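# Remove the box lid and set it flat on the table

## Task

Lift the lid off the box and put it down on the table top-side up, lying flat, entirely on the table and clear of the box, then release it. The box must still be standing upright at the end. Never let the lid drop or fly free more than a few centimetres above the table, though small bounces while it still sits on the box are acceptable. The result only counts if it holds with the robot no longer supporting anything.

## Robot and tools

Robot: two arms, left_arm and right_arm, on opposite sides of a table. Each has a parallel gripper and a wrist camera. left_arm's base is at (-0.092, +0.465, +0.115) m and right_arm's at (-0.082, -0.525, +0.084) m. Each arm has six joints. Ranges in rad: waist -3.054..3.054, shoulder 0..3.142, elbow 0..2.356, wrist pitch -1.571..1.571, wrist yaw -1.571..1.571, wrist roll -3.142..3.142. Load limits in N m: waist 16.6, shoulder 20.6, elbow 20.5, wrist pitch 5.42, wrist yaw 5.4, wrist roll 5.07. A carried object adds to the load.

Frame: everything is given in one scene frame. The origin is the table centre, the table surface is at z = +0.020 m and +z is up. left_arm is on the +y side and right_arm on the -y side. The names do not refer to sides of any image. In the gripper's own frame the fingers point along +x and close along y. end_effector_position is the point midway between the finger pads, roughly 3-4 cm short of the fingertips.

Row format, used by both motion tools: a single flat list of 16 numbers covering both arms, even if one arm stays still. The order is left x, y, z, qw, qx, qy, qz, opening, then right x, y, z, qw, qx, qy, qz, opening. Position is an absolute target for end_effector_position, in metres in the scene frame. The quaternion is an absolute orientation target with w first. Opening runs from -1 to +1: +1 is fully open (0.088 m), empty fingers close at about -0.80, and values below that change nothing. A full close takes at least about 0.5 s. A row is refused outright if any target lies more than 0.6 m from that arm's last reported position along any axis of its gripper. The controller also limits each step's command to 70 mm and 16 degrees from the measured pose. If it cannot reach both position and orientation, it favours position. To hold an arm still or keep its orientation, resend exactly the pose from the last result before it stopped, plus the wanted opening. Do not reuse a drifted reading.

Tools:
- execute_actions {actions, pictures}. actions contains at most one item. An empty list just returns the state. An item {rows, steps} plays 1 to 15 rows, one per control step of 1/30 s. steps is at most 15 and defaults to 15, and the final row repeats to fill the count. An item with only steps (up to 300) is a wait, counted from the previous result, so your thinking time is included. pictures (boolean) turns the camera images on or off. They are on by default.
- move {target, speed}. target is one 16-number row of absolute poses. Each gripper follows a straight line toward it, turning the shorter way, and both arms finish together. A path lasts 0.5 to 10 s and is cut off at 10 s. speed is the path's top speed in m/s, 0.002 to 0.5, default 0.25; rotation is capped at twice that value in rad/s. The opening is applied when the move starts. Paths ignore obstacles and the other arm. Grippers can lag, wander or overshoot the speed, especially when the arm is nearly straight. Faster moves and targets set deeper past a contact press harder.
- wait {seconds}: 0 to 10 s with no new commands.
- zoom_image {camera, region}: camera is cam_high, cam_left_wrist or cam_right_wrist. region is [x0, y0, x1, y1] in image pixels from the top-left corner, at most 504x504. Every image is 896x504.
- read_manual {section}: returns only licence text ("licences").
- finished_scene {scene}: give the current scene's number. The scene is then judged and cannot be reopened.

Reading results: each arm's state line shows its gripper position, quaternion (wxyz) and linear and angular velocities. Reported positions can be somewhat off, more so at long reach. A move adds a "move:" line with the ending: done, off_target, moving, held or fault. If only one arm is named, the other finished normally. It also shows each gripper's distance from its target. limits=paced means the sent pose was clipped. limits=held means a safety check blocked some steps, and the arm may speed up afterwards. A "pose unreachable" line names an arm whose command was altered or blocked by the clearance check. HELD marks steps where your command was not fully sent. A "Hand target" line gives the pose each arm is currently being driven to. grip_measured reports the finger opening on the command scale. The last joint value gives the opening in metres. Readings may be off by about 1 mm, and while squeezing they read up to about 3 mm (0.061) narrower. For a firm hold, command about 0.07 below grip_measured. Pads push with about 34-49 N. Parts under 3 mm wide get less force. MOTOR HOT appears from 50 °C, and at 95 °C an OVER-TEMPERATURE FAULT holds the arm. If the arm stays too hot, it can lose power and go limp. If a joint reaches its load limit, that arm freezes for 10 s and drops the rest of the call.

Practical notes: friction can leave the gripper short of its target or slightly tilted, and tiny moves may not happen at all. Check each result and correct the pose. The simulation runs while you reply, and after an action each arm continues at most 70 mm toward its last clipped pose. Loose objects may get an occasional push from outside.

Avoid: the arms colliding or pressing on each other, knocking anything off the table, tipping the box, releasing or dropping the lid from height, slamming into things, and pushes hard enough to cause a torque fault.

Each tool is called after "Request:" by a JSON object that holds its "op" and its "data", one argument or row to a line.

## Session

Request:
{"op": "execute_actions", "data": {
  "actions": []
}}

Scene clock: 0.00 s of 4100.00 s.
left_arm: end_effector_position=(-0.2821, +0.3766, +0.2739) grip_measured=+1.000 end_effector_quat_wxyz=(+0.457, +0.111, +0.566, -0.677) end_effector_velocity=(+0.003, -0.003, -0.001) end_effector_angular_velocity=(-0.011, -0.006, +0.022) | right_arm: end_effector_position=(-0.3055, -0.2613, +0.3779) grip_measured=+0.998 end_effector_quat_wxyz=(+0.447, +0.408, +0.793, -0.063) end_effector_velocity=(+0.003, -0.001, +0.000) end_effector_angular_velocity=(-0.004, -0.002, +0.003)
Joint positions: left_arm=[-1.747  0.664  0.596 -0.754 -0.425 -1.523  0.088] | right_arm=[ 0.298  1.412  1.567 -1.057  0.246  3.019  0.088]
Joint velocities: left_arm=[ 0.002 -0.002 -0.002 -0.007 -0.022 -0.007  0.   ] | right_arm=[-0.007 -0.007 -0.002 -0.007 -0.007 -0.007 -0.   ]
Motor temperatures (°C, as the motors report them): left_arm=[25 24 27 25 26 24] | right_arm=[26 23 25 24 25 26]
Heat: left arm: hottest elbow 27 °C (+0.0 °C/min); right arm: hottest waist 26 °C (+0.0 °C/min).
Hand target (left_arm): -0.282, +0.377, +0.274; -0.457, -0.111, -0.566, +0.677
Hand target (right_arm): -0.306, -0.261, +0.378; +0.447, +0.408, +0.793, -0.063

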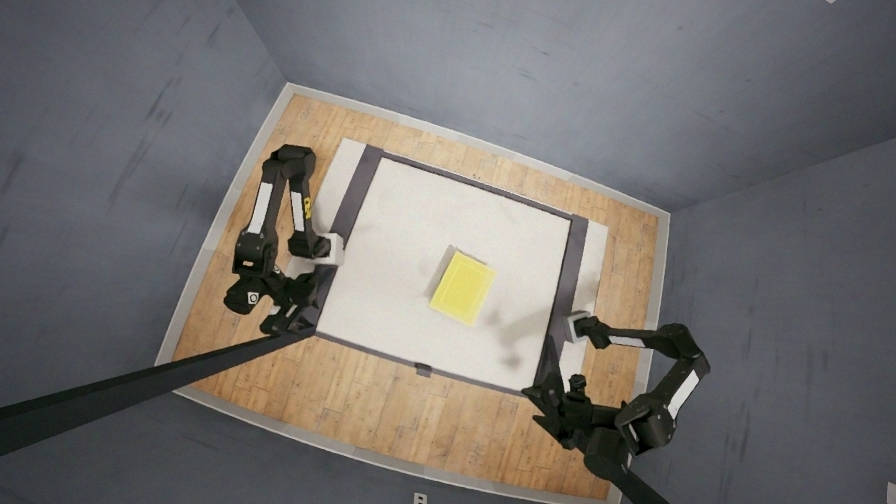

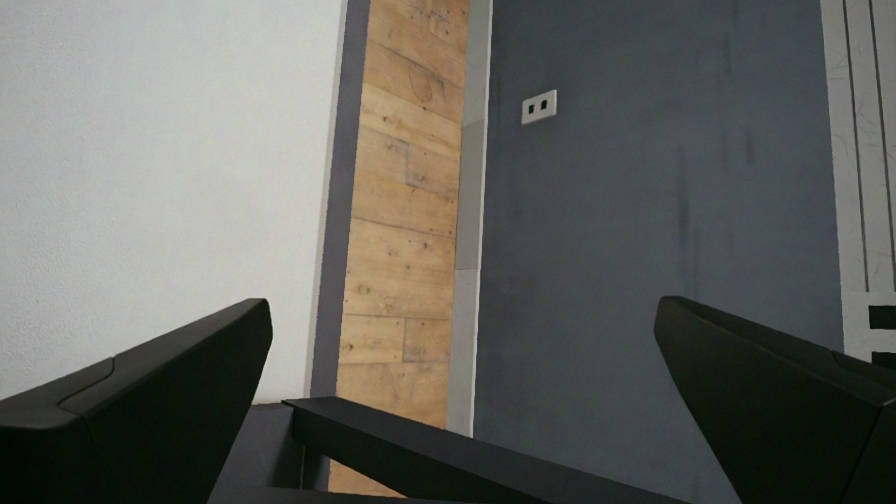

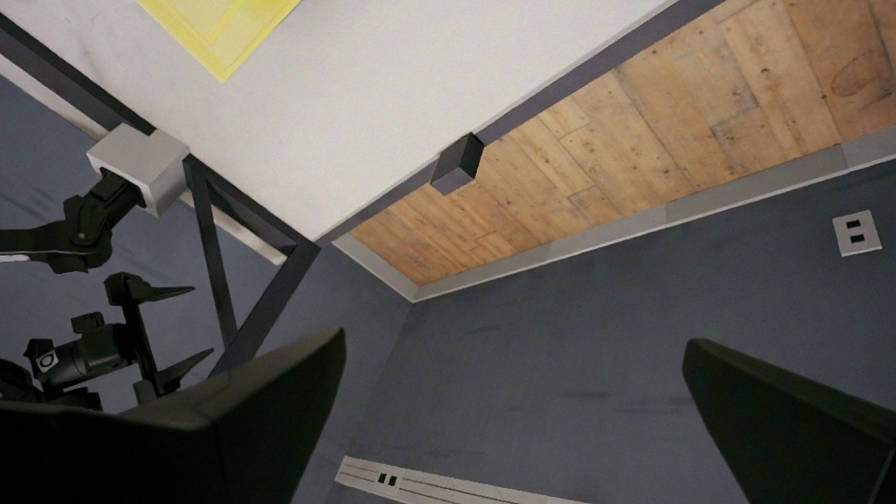

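Request:
{"op": "move", "data": {
  "target": [-0.1,0.2,0.17,0.683,0.183,0.183,-0.683,1,-0.1,-0.26,0.17,0.683,-0.183,0.183,0.683,1]
}}

Request:
{"op": "zoom_image", "data": {
  "camera": "cam_high",
  "region": [390,220,550,350]
}}

Scene clock: 6.80 s of 4100.00 s.
left_arm: end_effector_position=(-0.1011, +0.1974, +0.1758) grip_measured=+1.000 end_effector_quat_wxyz=(+0.684, +0.177, +0.182, -0.684) end_effector_velocity=(-0.000, +0.001, -0.007) end_effector_angular_velocity=(+0.017, -0.004, -0.008) | right_arm: end_effector_position=(-0.0993, -0.2614, +0.1737) grip_measured=+0.999 end_effector_quat_wxyz=(+0.684, -0.177, +0.183, +0.683) end_effector_velocity=(+0.001, -0.002, -0.003) end_effector_angular_velocity=(-0.005, -0.014, +0.028)
Joint positions: left_arm=[-0.374  1.033  0.095  0.425 -0.052 -0.037  0.088] | right_arm=[-0.383  0.846  0.181  0.147  0.11   0.07   0.088]
Joint velocities: left_arm=[ 0.002  0.032 -0.007  0.022  0.007  0.007  0.   ] | right_arm=[-0.022 -0.002 -0.012  0.007 -0.037 -0.037 -0.   ]
Motor temperatures (°C, as the motors report them): left_arm=[25 24 28 25 26 24] | right_arm=[26 23 25 25 25 26]
Heat: left arm: hottest elbow 28 °C (+8.8 °C/min); right arm: hottest waist 26 °C (+0.0 °C/min).
Hand target (left_arm): -0.100, +0.201, +0.170; +0.683, +0.184, +0.185, -0.683
Hand target (right_arm): -0.099, -0.262, +0.171; +0.682, -0.181, +0.183, +0.684
Off the commanded pose (left_arm): 0.006 m, 1 deg.
Off the commanded pose (right_arm): 0.004 m, 1 deg.
move: done
camera_calibration (this result's frames):
cam_left_wrist: T_world_to_cam=[[-0.999515, 0.00624118, 0.0305208, -0.104183], [-0.0146445, 0.770589, -0.637164, -0.0138048], [-0.0274956, -0.637302, -0.770123, 0.332057], [0, 0, 0, 1]] pos_world=[-0.0952043, 0.222908, 0.250108]
cam_right_wrist: T_world_to_cam=[[0.999386, 0.0278195, -0.0212962, 0.121641], [0.00557526, -0.726391, -0.687259, -0.0358226], [-0.0345886, 0.686718, -0.726101, 0.382111], [0, 0, 0, 1]] pos_world=[-0.10815, -0.291807, 0.255422]

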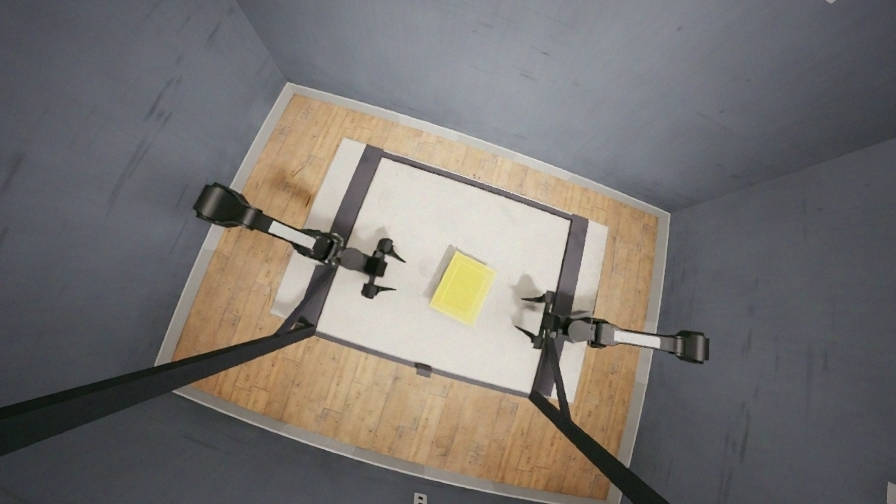

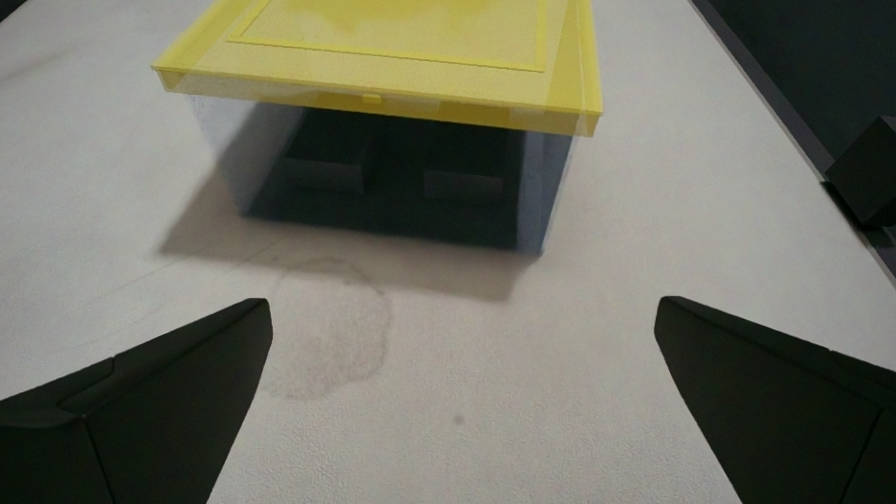

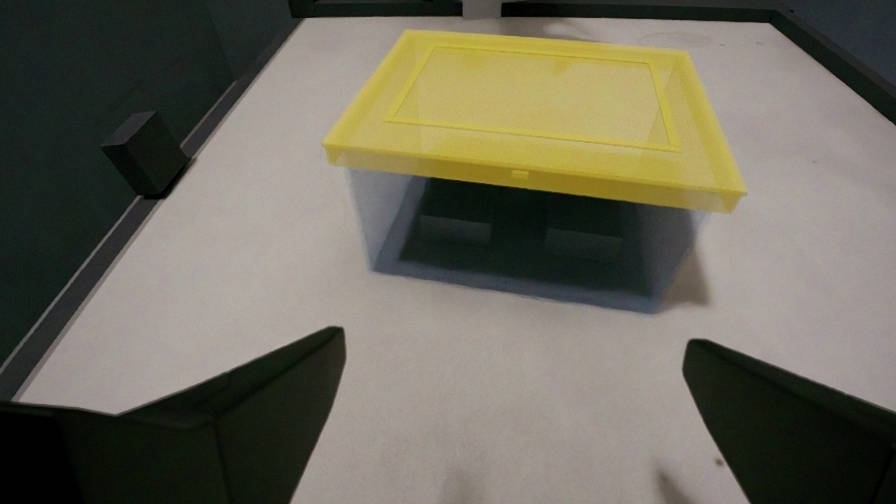

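Region (390, 220, 550, 350) of cam_high's 896x504 image, scaled by 3.150, with more detail than that image has; it fills the top 410 rows of this view, and the rest is white.

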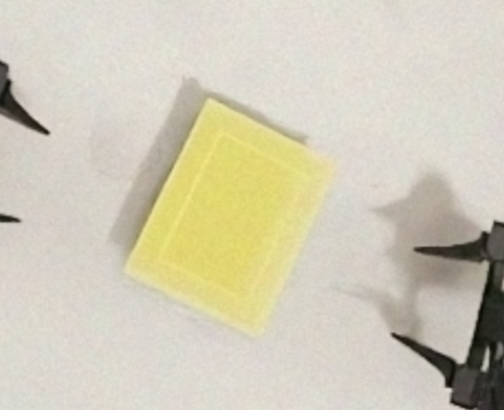

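Request:
{"op": "move", "data": {
  "target": [-0.057,0.09,0.118,0.624,0.198,0.167,-0.737,1,-0.089,-0.176,0.118,0.737,-0.167,0.198,0.624,1]
}}

Scene clock: 12.50 s of 4100.00 s.
left_arm: end_effector_position=(-0.0598, +0.0924, +0.1195) grip_measured=+1.000 end_effector_quat_wxyz=(+0.624, +0.197, +0.169, -0.737) end_effector_velocity=(-0.002, -0.002, -0.003) end_effector_angular_velocity=(+0.003, +0.011, -0.005) | right_arm: end_effector_position=(-0.0889, -0.1799, +0.1172) grip_measured=+0.999 end_effector_quat_wxyz=(+0.735, -0.171, +0.199, +0.626) end_effector_velocity=(-0.000, +0.001, -0.004) end_effector_angular_velocity=(-0.009, -0.003, +0.008)
Joint positions: left_arm=[-0.095  1.903  0.444  0.9    0.329  0.196  0.088] | right_arm=[-0.385  1.652  0.334  0.768  0.246  0.146  0.088]
Joint velocities: left_arm=[-0.002  0.017  0.007  0.007  0.007 -0.007  0.   ] | right_arm=[-0.002  0.017  0.002  0.007 -0.007 -0.007 -0.   ]
Motor temperatures (°C, as the motors report them): left_arm=[25 24 28 26 26 24] | right_arm=[26 23 26 26 25 26]
Heat: left arm: hottest elbow 28 °C (+4.8 °C/min); right arm: hottest waist 26 °C (+0.0 °C/min).
Hand target (left_arm): -0.058, +0.090, +0.118; +0.624, +0.198, +0.167, -0.737
Hand target (right_arm): -0.088, -0.177, +0.118; +0.737, -0.167, +0.198, +0.624
Off the commanded pose (left_arm): 0.004 m, 0 deg.
Off the commanded pose (right_arm): 0.004 m, 1 deg.
After step 90, 1.47 s passed at rest.
move: done
camera_calibration (this result's frames):
cam_left_wrist: T_world_to_cam=[[-0.985016, 0.170341, 0.0269912, -0.0743712], [0.116048, 0.770397, -0.626914, 0.0384748], [-0.127583, -0.614388, -0.778621, 0.215824], [0, 0, 0, 1]] pos_world=[-0.0501862, 0.115627, 0.194173]
cam_right_wrist: T_world_to_cam=[[0.991623, -0.12852, -0.0128849, 0.077919], [-0.103435, -0.730383, -0.67516, -0.0274024], [0.0773607, 0.670837, -0.737558, 0.293879], [0, 0, 0, 1]] pos_world=[-0.102835, -0.207145, 0.199256]

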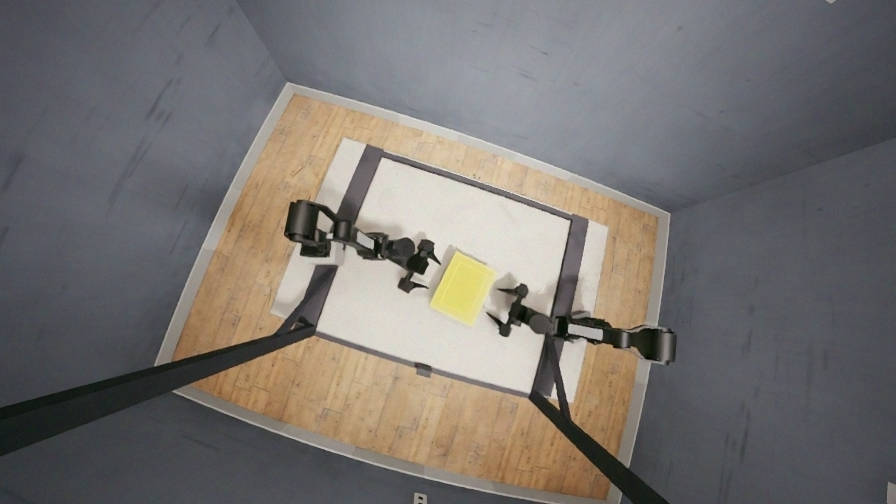

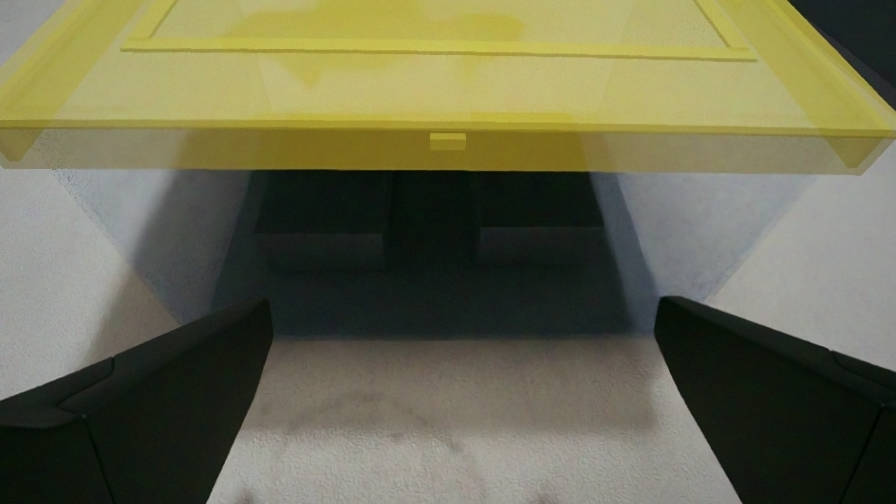

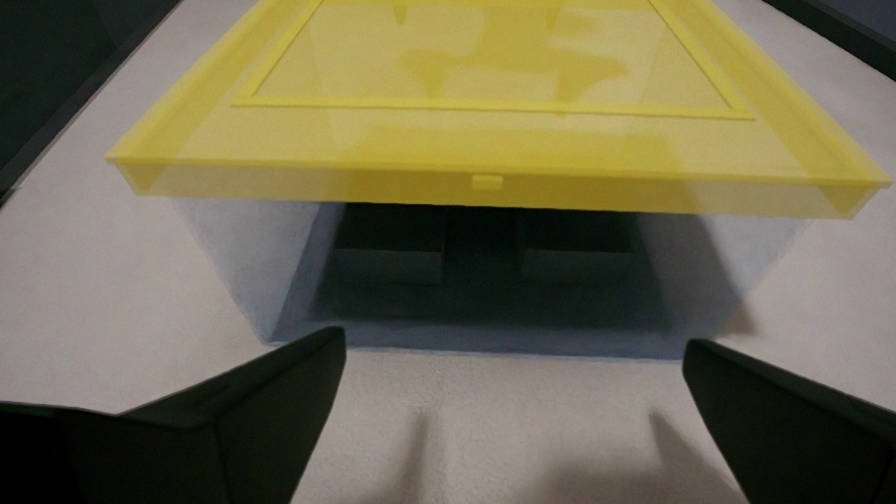

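Request:
{"op": "move", "data": {
  "target": [-0.063,0.052,0.118,0.624,0.198,0.167,-0.737,1,-0.084,-0.136,0.118,0.737,-0.167,0.198,0.624,1],
  "speed": 0.04
}}

Request:
{"op": "move", "data": {
  "target": [-0.063,0.054,0.145,0.624,0.198,0.167,-0.737,1,-0.084,-0.138,0.145,0.737,-0.167,0.198,0.624,1],
  "speed": 0.015
}}

Scene clock: 14.67 s of 4100.00 s.
left_arm: end_effector_position=(-0.0616, +0.0596, +0.1195) grip_measured=+1.000 end_effector_quat_wxyz=(+0.625, +0.199, +0.166, -0.736) end_effector_velocity=(+0.000, -0.000, -0.001) end_effector_angular_velocity=(+0.012, -0.008, +0.000) | right_arm: end_effector_position=(-0.0849, -0.1429, +0.1176) grip_measured=+0.999 end_effector_quat_wxyz=(+0.737, -0.167, +0.200, +0.624) end_effector_velocity=(+0.002, -0.001, -0.003) end_effector_angular_velocity=(-0.016, +0.008, -0.005)
Joint positions: left_arm=[-0.128  1.971  0.574  0.845  0.298  0.184  0.088] | right_arm=[-0.417  1.765  0.476  0.748  0.222  0.135  0.088]
Joint velocities: left_arm=[-0.002 -0.002  0.007 -0.022 -0.007  0.007  0.   ] | right_arm=[-0.007 -0.002  0.002 -0.022 -0.007  0.007 -0.   ]
Motor temperatures (°C, as the motors report them): left_arm=[25 24 28 26 26 24] | right_arm=[26 24 26 26 25 26]
Heat: left arm: hottest elbow 28 °C (+4.1 °C/min); right arm: hottest waist 26 °C (+0.0 °C/min).
Hand target (left_arm): -0.063, +0.052, +0.118; +0.624, +0.198, +0.167, -0.737
Hand target (right_arm): -0.084, -0.136, +0.118; +0.737, -0.167, +0.198, +0.624
Off the commanded pose (left_arm): 0.008 m, 0 deg.
Off the commanded pose (right_arm): 0.007 m, 0 deg.
move: done
camera_calibration (this result's frames):
cam_left_wrist: T_world_to_cam=[[-0.985053, 0.171192, 0.0190818, -0.0696546], [0.121466, 0.768899, -0.627726, 0.0644599], [-0.122133, -0.616026, -0.7782, 0.195822], [0, 0, 0, 1]] pos_world=[-0.0525268, 0.0829924, 0.194181]
cam_right_wrist: T_world_to_cam=[[0.990735, -0.13463, -0.0178283, 0.0783809], [-0.110893, -0.726208, -0.678473, 0.00063236], [0.078396, 0.674164, -0.734409, 0.269248], [0, 0, 0, 1]] pos_world=[-0.0986926, -0.170506, 0.199565]

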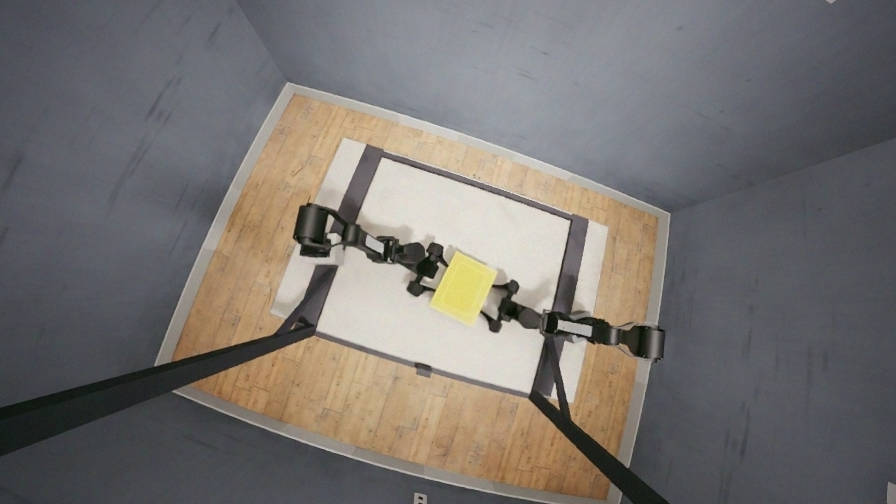

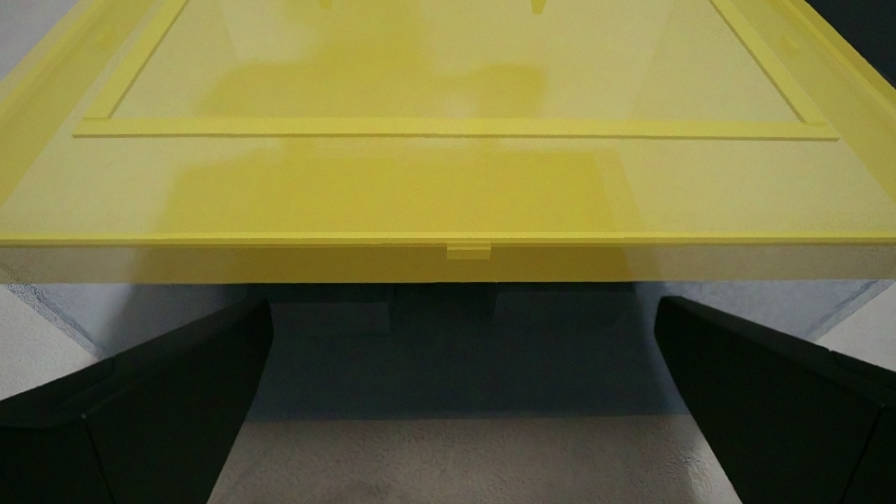

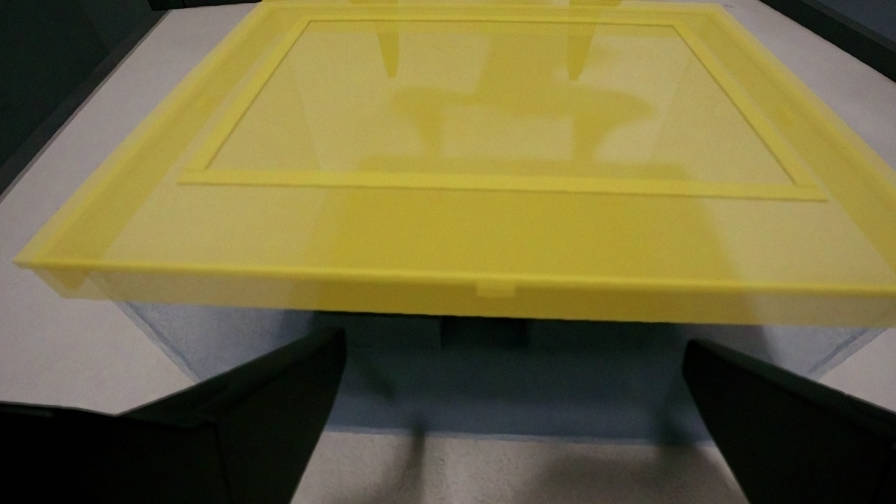

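Scene clock: 16.73 s of 4100.00 s.
left_arm: end_effector_position=(-0.0622, +0.0605, +0.1333) grip_measured=+1.000 end_effector_quat_wxyz=(+0.622, +0.208, +0.179, -0.734) end_effector_velocity=(+0.002, +0.003, -0.002) end_effector_angular_velocity=(+0.019, +0.005, +0.012) | right_arm: end_effector_position=(-0.0846, -0.1440, +0.1324) grip_measured=+0.999 end_effector_quat_wxyz=(+0.734, -0.180, +0.209, +0.621) end_effector_velocity=(+0.002, +0.000, +0.001) end_effector_angular_velocity=(-0.008, -0.011, -0.005)
Joint positions: left_arm=[-0.131  1.886  0.594  0.708  0.295  0.184  0.088] | right_arm=[-0.418  1.675  0.51   0.591  0.221  0.135  0.088]
Joint velocities: left_arm=[ 0.002 -0.007 -0.002 -0.022 -0.007 -0.007  0.   ] | right_arm=[-0.002 -0.007  0.007 -0.022  0.007 -0.007 -0.   ]
Motor temperatures (°C, as the motors report them): left_arm=[25 25 29 26 26 24] | right_arm=[26 24 26 26 25 26]
Heat: left arm: hottest elbow 29 °C (+7.2 °C/min); right arm: hottest waist 26 °C (+0.0 °C/min).
Hand target (left_arm): -0.063, +0.054, +0.145; +0.624, +0.198, +0.167, -0.737
Hand target (right_arm): -0.084, -0.138, +0.145; +0.737, -0.167, +0.198, +0.624
Off the commanded pose (left_arm): 0.013 m, 2 deg.
Off the commanded pose (right_arm): 0.014 m, 2 deg.
move: off_target (left_arm, right_arm)
camera_calibration (this result's frames):
cam_left_wrist: T_world_to_cam=[[-0.98506, 0.169837, 0.0284871, -0.0718511], [0.11851, 0.788575, -0.603412, 0.0679234], [-0.124946, -0.591021, -0.796921, 0.20793], [0, 0, 0, 1]] pos_world=[-0.0528473, 0.0815316, 0.208737]
cam_right_wrist: T_world_to_cam=[[0.990758, -0.135213, -0.0107718, 0.0772138], [-0.109199, -0.747994, -0.654661, 0.00382261], [0.0804611, 0.649787, -0.755846, 0.28033], [0, 0, 0, 1]] pos_world=[-0.0986385, -0.168855, 0.21522]

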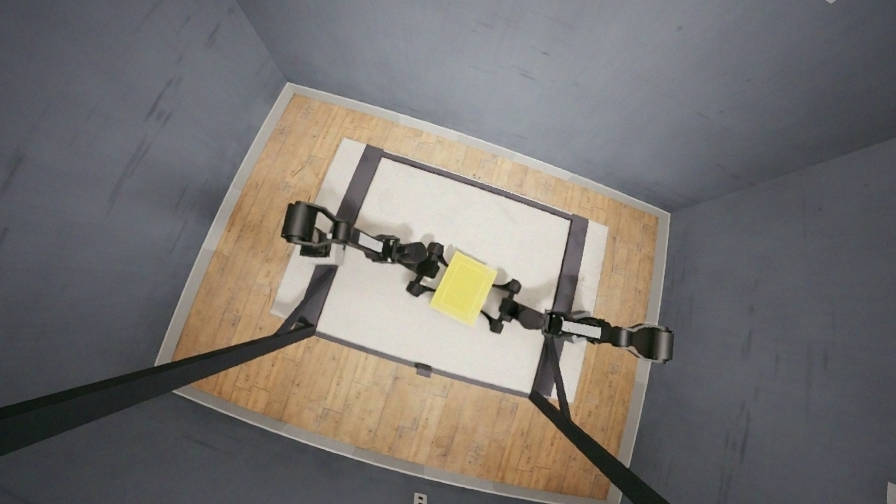

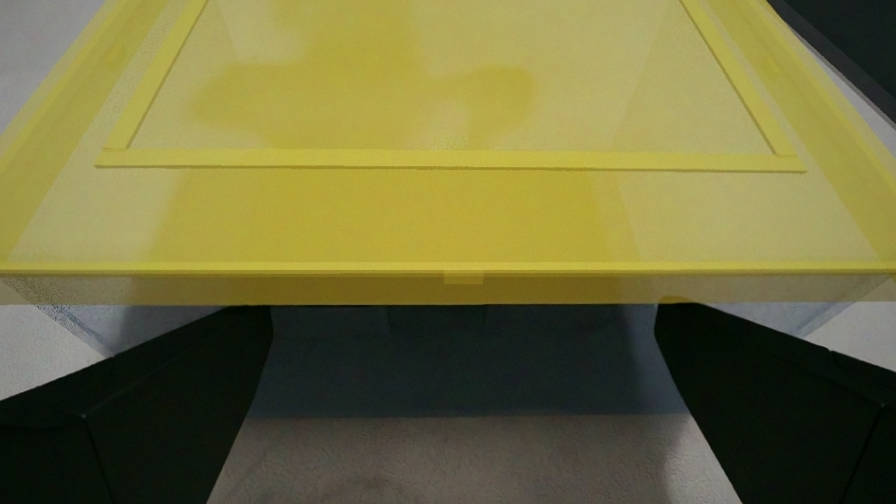

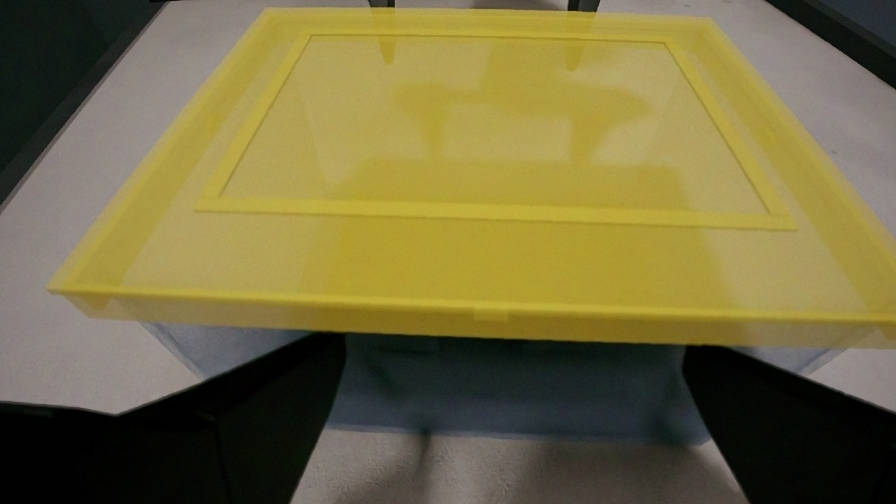

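Request:
{"op": "move", "data": {
  "target": [-0.063,0.054,0.16,0.624,0.198,0.167,-0.737,1,-0.084,-0.138,0.16,0.737,-0.167,0.198,0.624,1],
  "speed": 0.01
}}

Scene clock: 20.97 s of 4100.00 s.
left_arm: end_effector_position=(-0.0628, +0.0643, +0.1433) grip_measured=+1.000 end_effector_quat_wxyz=(+0.620, +0.211, +0.188, -0.732) end_effector_velocity=(+0.004, +0.001, +0.002) end_effector_angular_velocity=(+0.001, -0.007, +0.025) | right_arm: end_effector_position=(-0.0846, -0.1467, +0.1433) grip_measured=+0.999 end_effector_quat_wxyz=(+0.732, -0.187, +0.212, +0.620) end_effector_velocity=(+0.004, -0.005, -0.005) end_effector_angular_velocity=(-0.029, -0.025, -0.002)
Joint positions: left_arm=[-0.131  1.824  0.597  0.625  0.294  0.18   0.088] | right_arm=[-0.418  1.614  0.526  0.499  0.22   0.131  0.088]
Joint velocities: left_arm=[ 0.002 -0.012 -0.002 -0.007 -0.022 -0.007  0.   ] | right_arm=[-0.007 -0.002 -0.007 -0.022  0.007 -0.022 -0.   ]
Motor temperatures (°C, as the motors report them): left_arm=[25 26 29 27 26 24] | right_arm=[26 25 27 27 25 26]
Heat: left arm: hottest elbow 29 °C (+5.7 °C/min); right arm: hottest elbow 27 °C (+2.9 °C/min).
Hand target (left_arm): -0.063, +0.054, +0.160; +0.624, +0.198, +0.167, -0.737
Hand target (right_arm): -0.084, -0.138, +0.160; +0.737, -0.167, +0.198, +0.624
Off the commanded pose (left_arm): 0.020 m, 3 deg.
Off the commanded pose (right_arm): 0.019 m, 3 deg.
move: off_target (left_arm, right_arm)
camera_calibration (this result's frames):
cam_left_wrist: T_world_to_cam=[[-0.985356, 0.166191, 0.0381214, -0.0745173], [0.112098, 0.799879, -0.589599, 0.0679294], [-0.128479, -0.576692, -0.806796, 0.218314], [0, 0, 0, 1]] pos_world=[-0.0529923, 0.0839484, 0.219026]
cam_right_wrist: T_world_to_cam=[[0.991289, -0.131633, -0.00446117, 0.0766006], [-0.103582, -0.758233, -0.643703, 0.00634517], [0.0813498, 0.638557, -0.765263, 0.290123], [0, 0, 0, 1]] pos_world=[-0.0988776, -0.170366, 0.226447]

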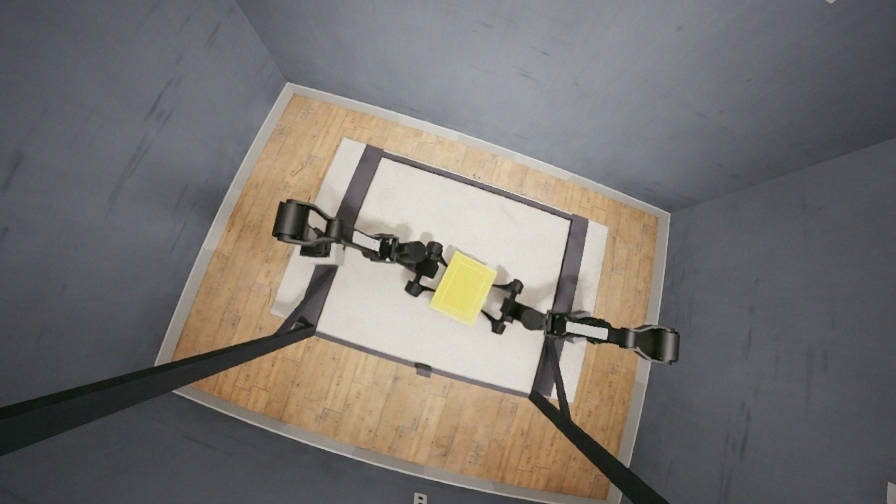

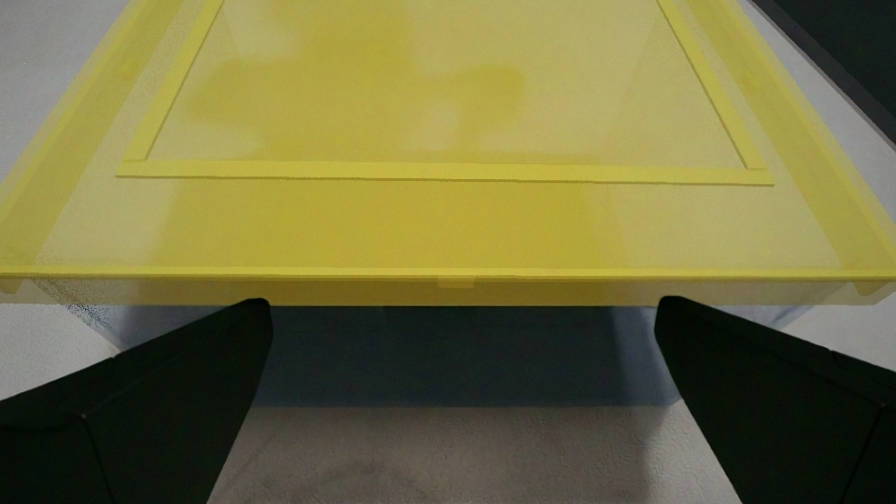

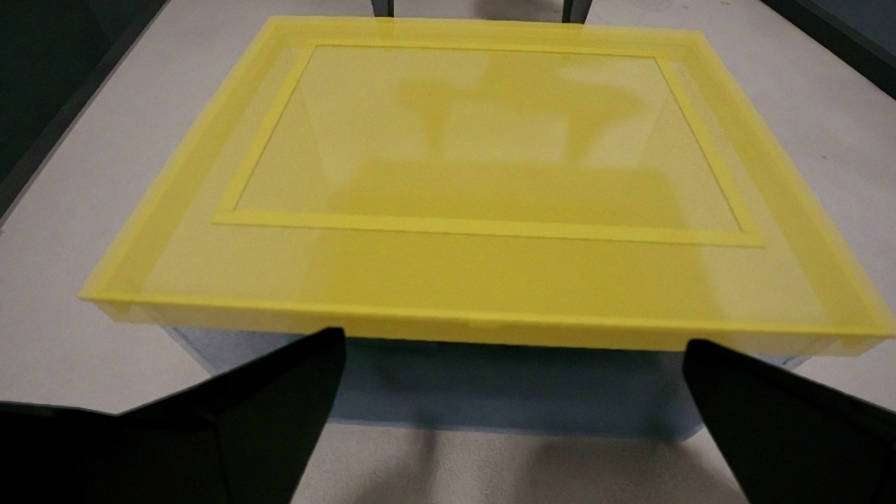

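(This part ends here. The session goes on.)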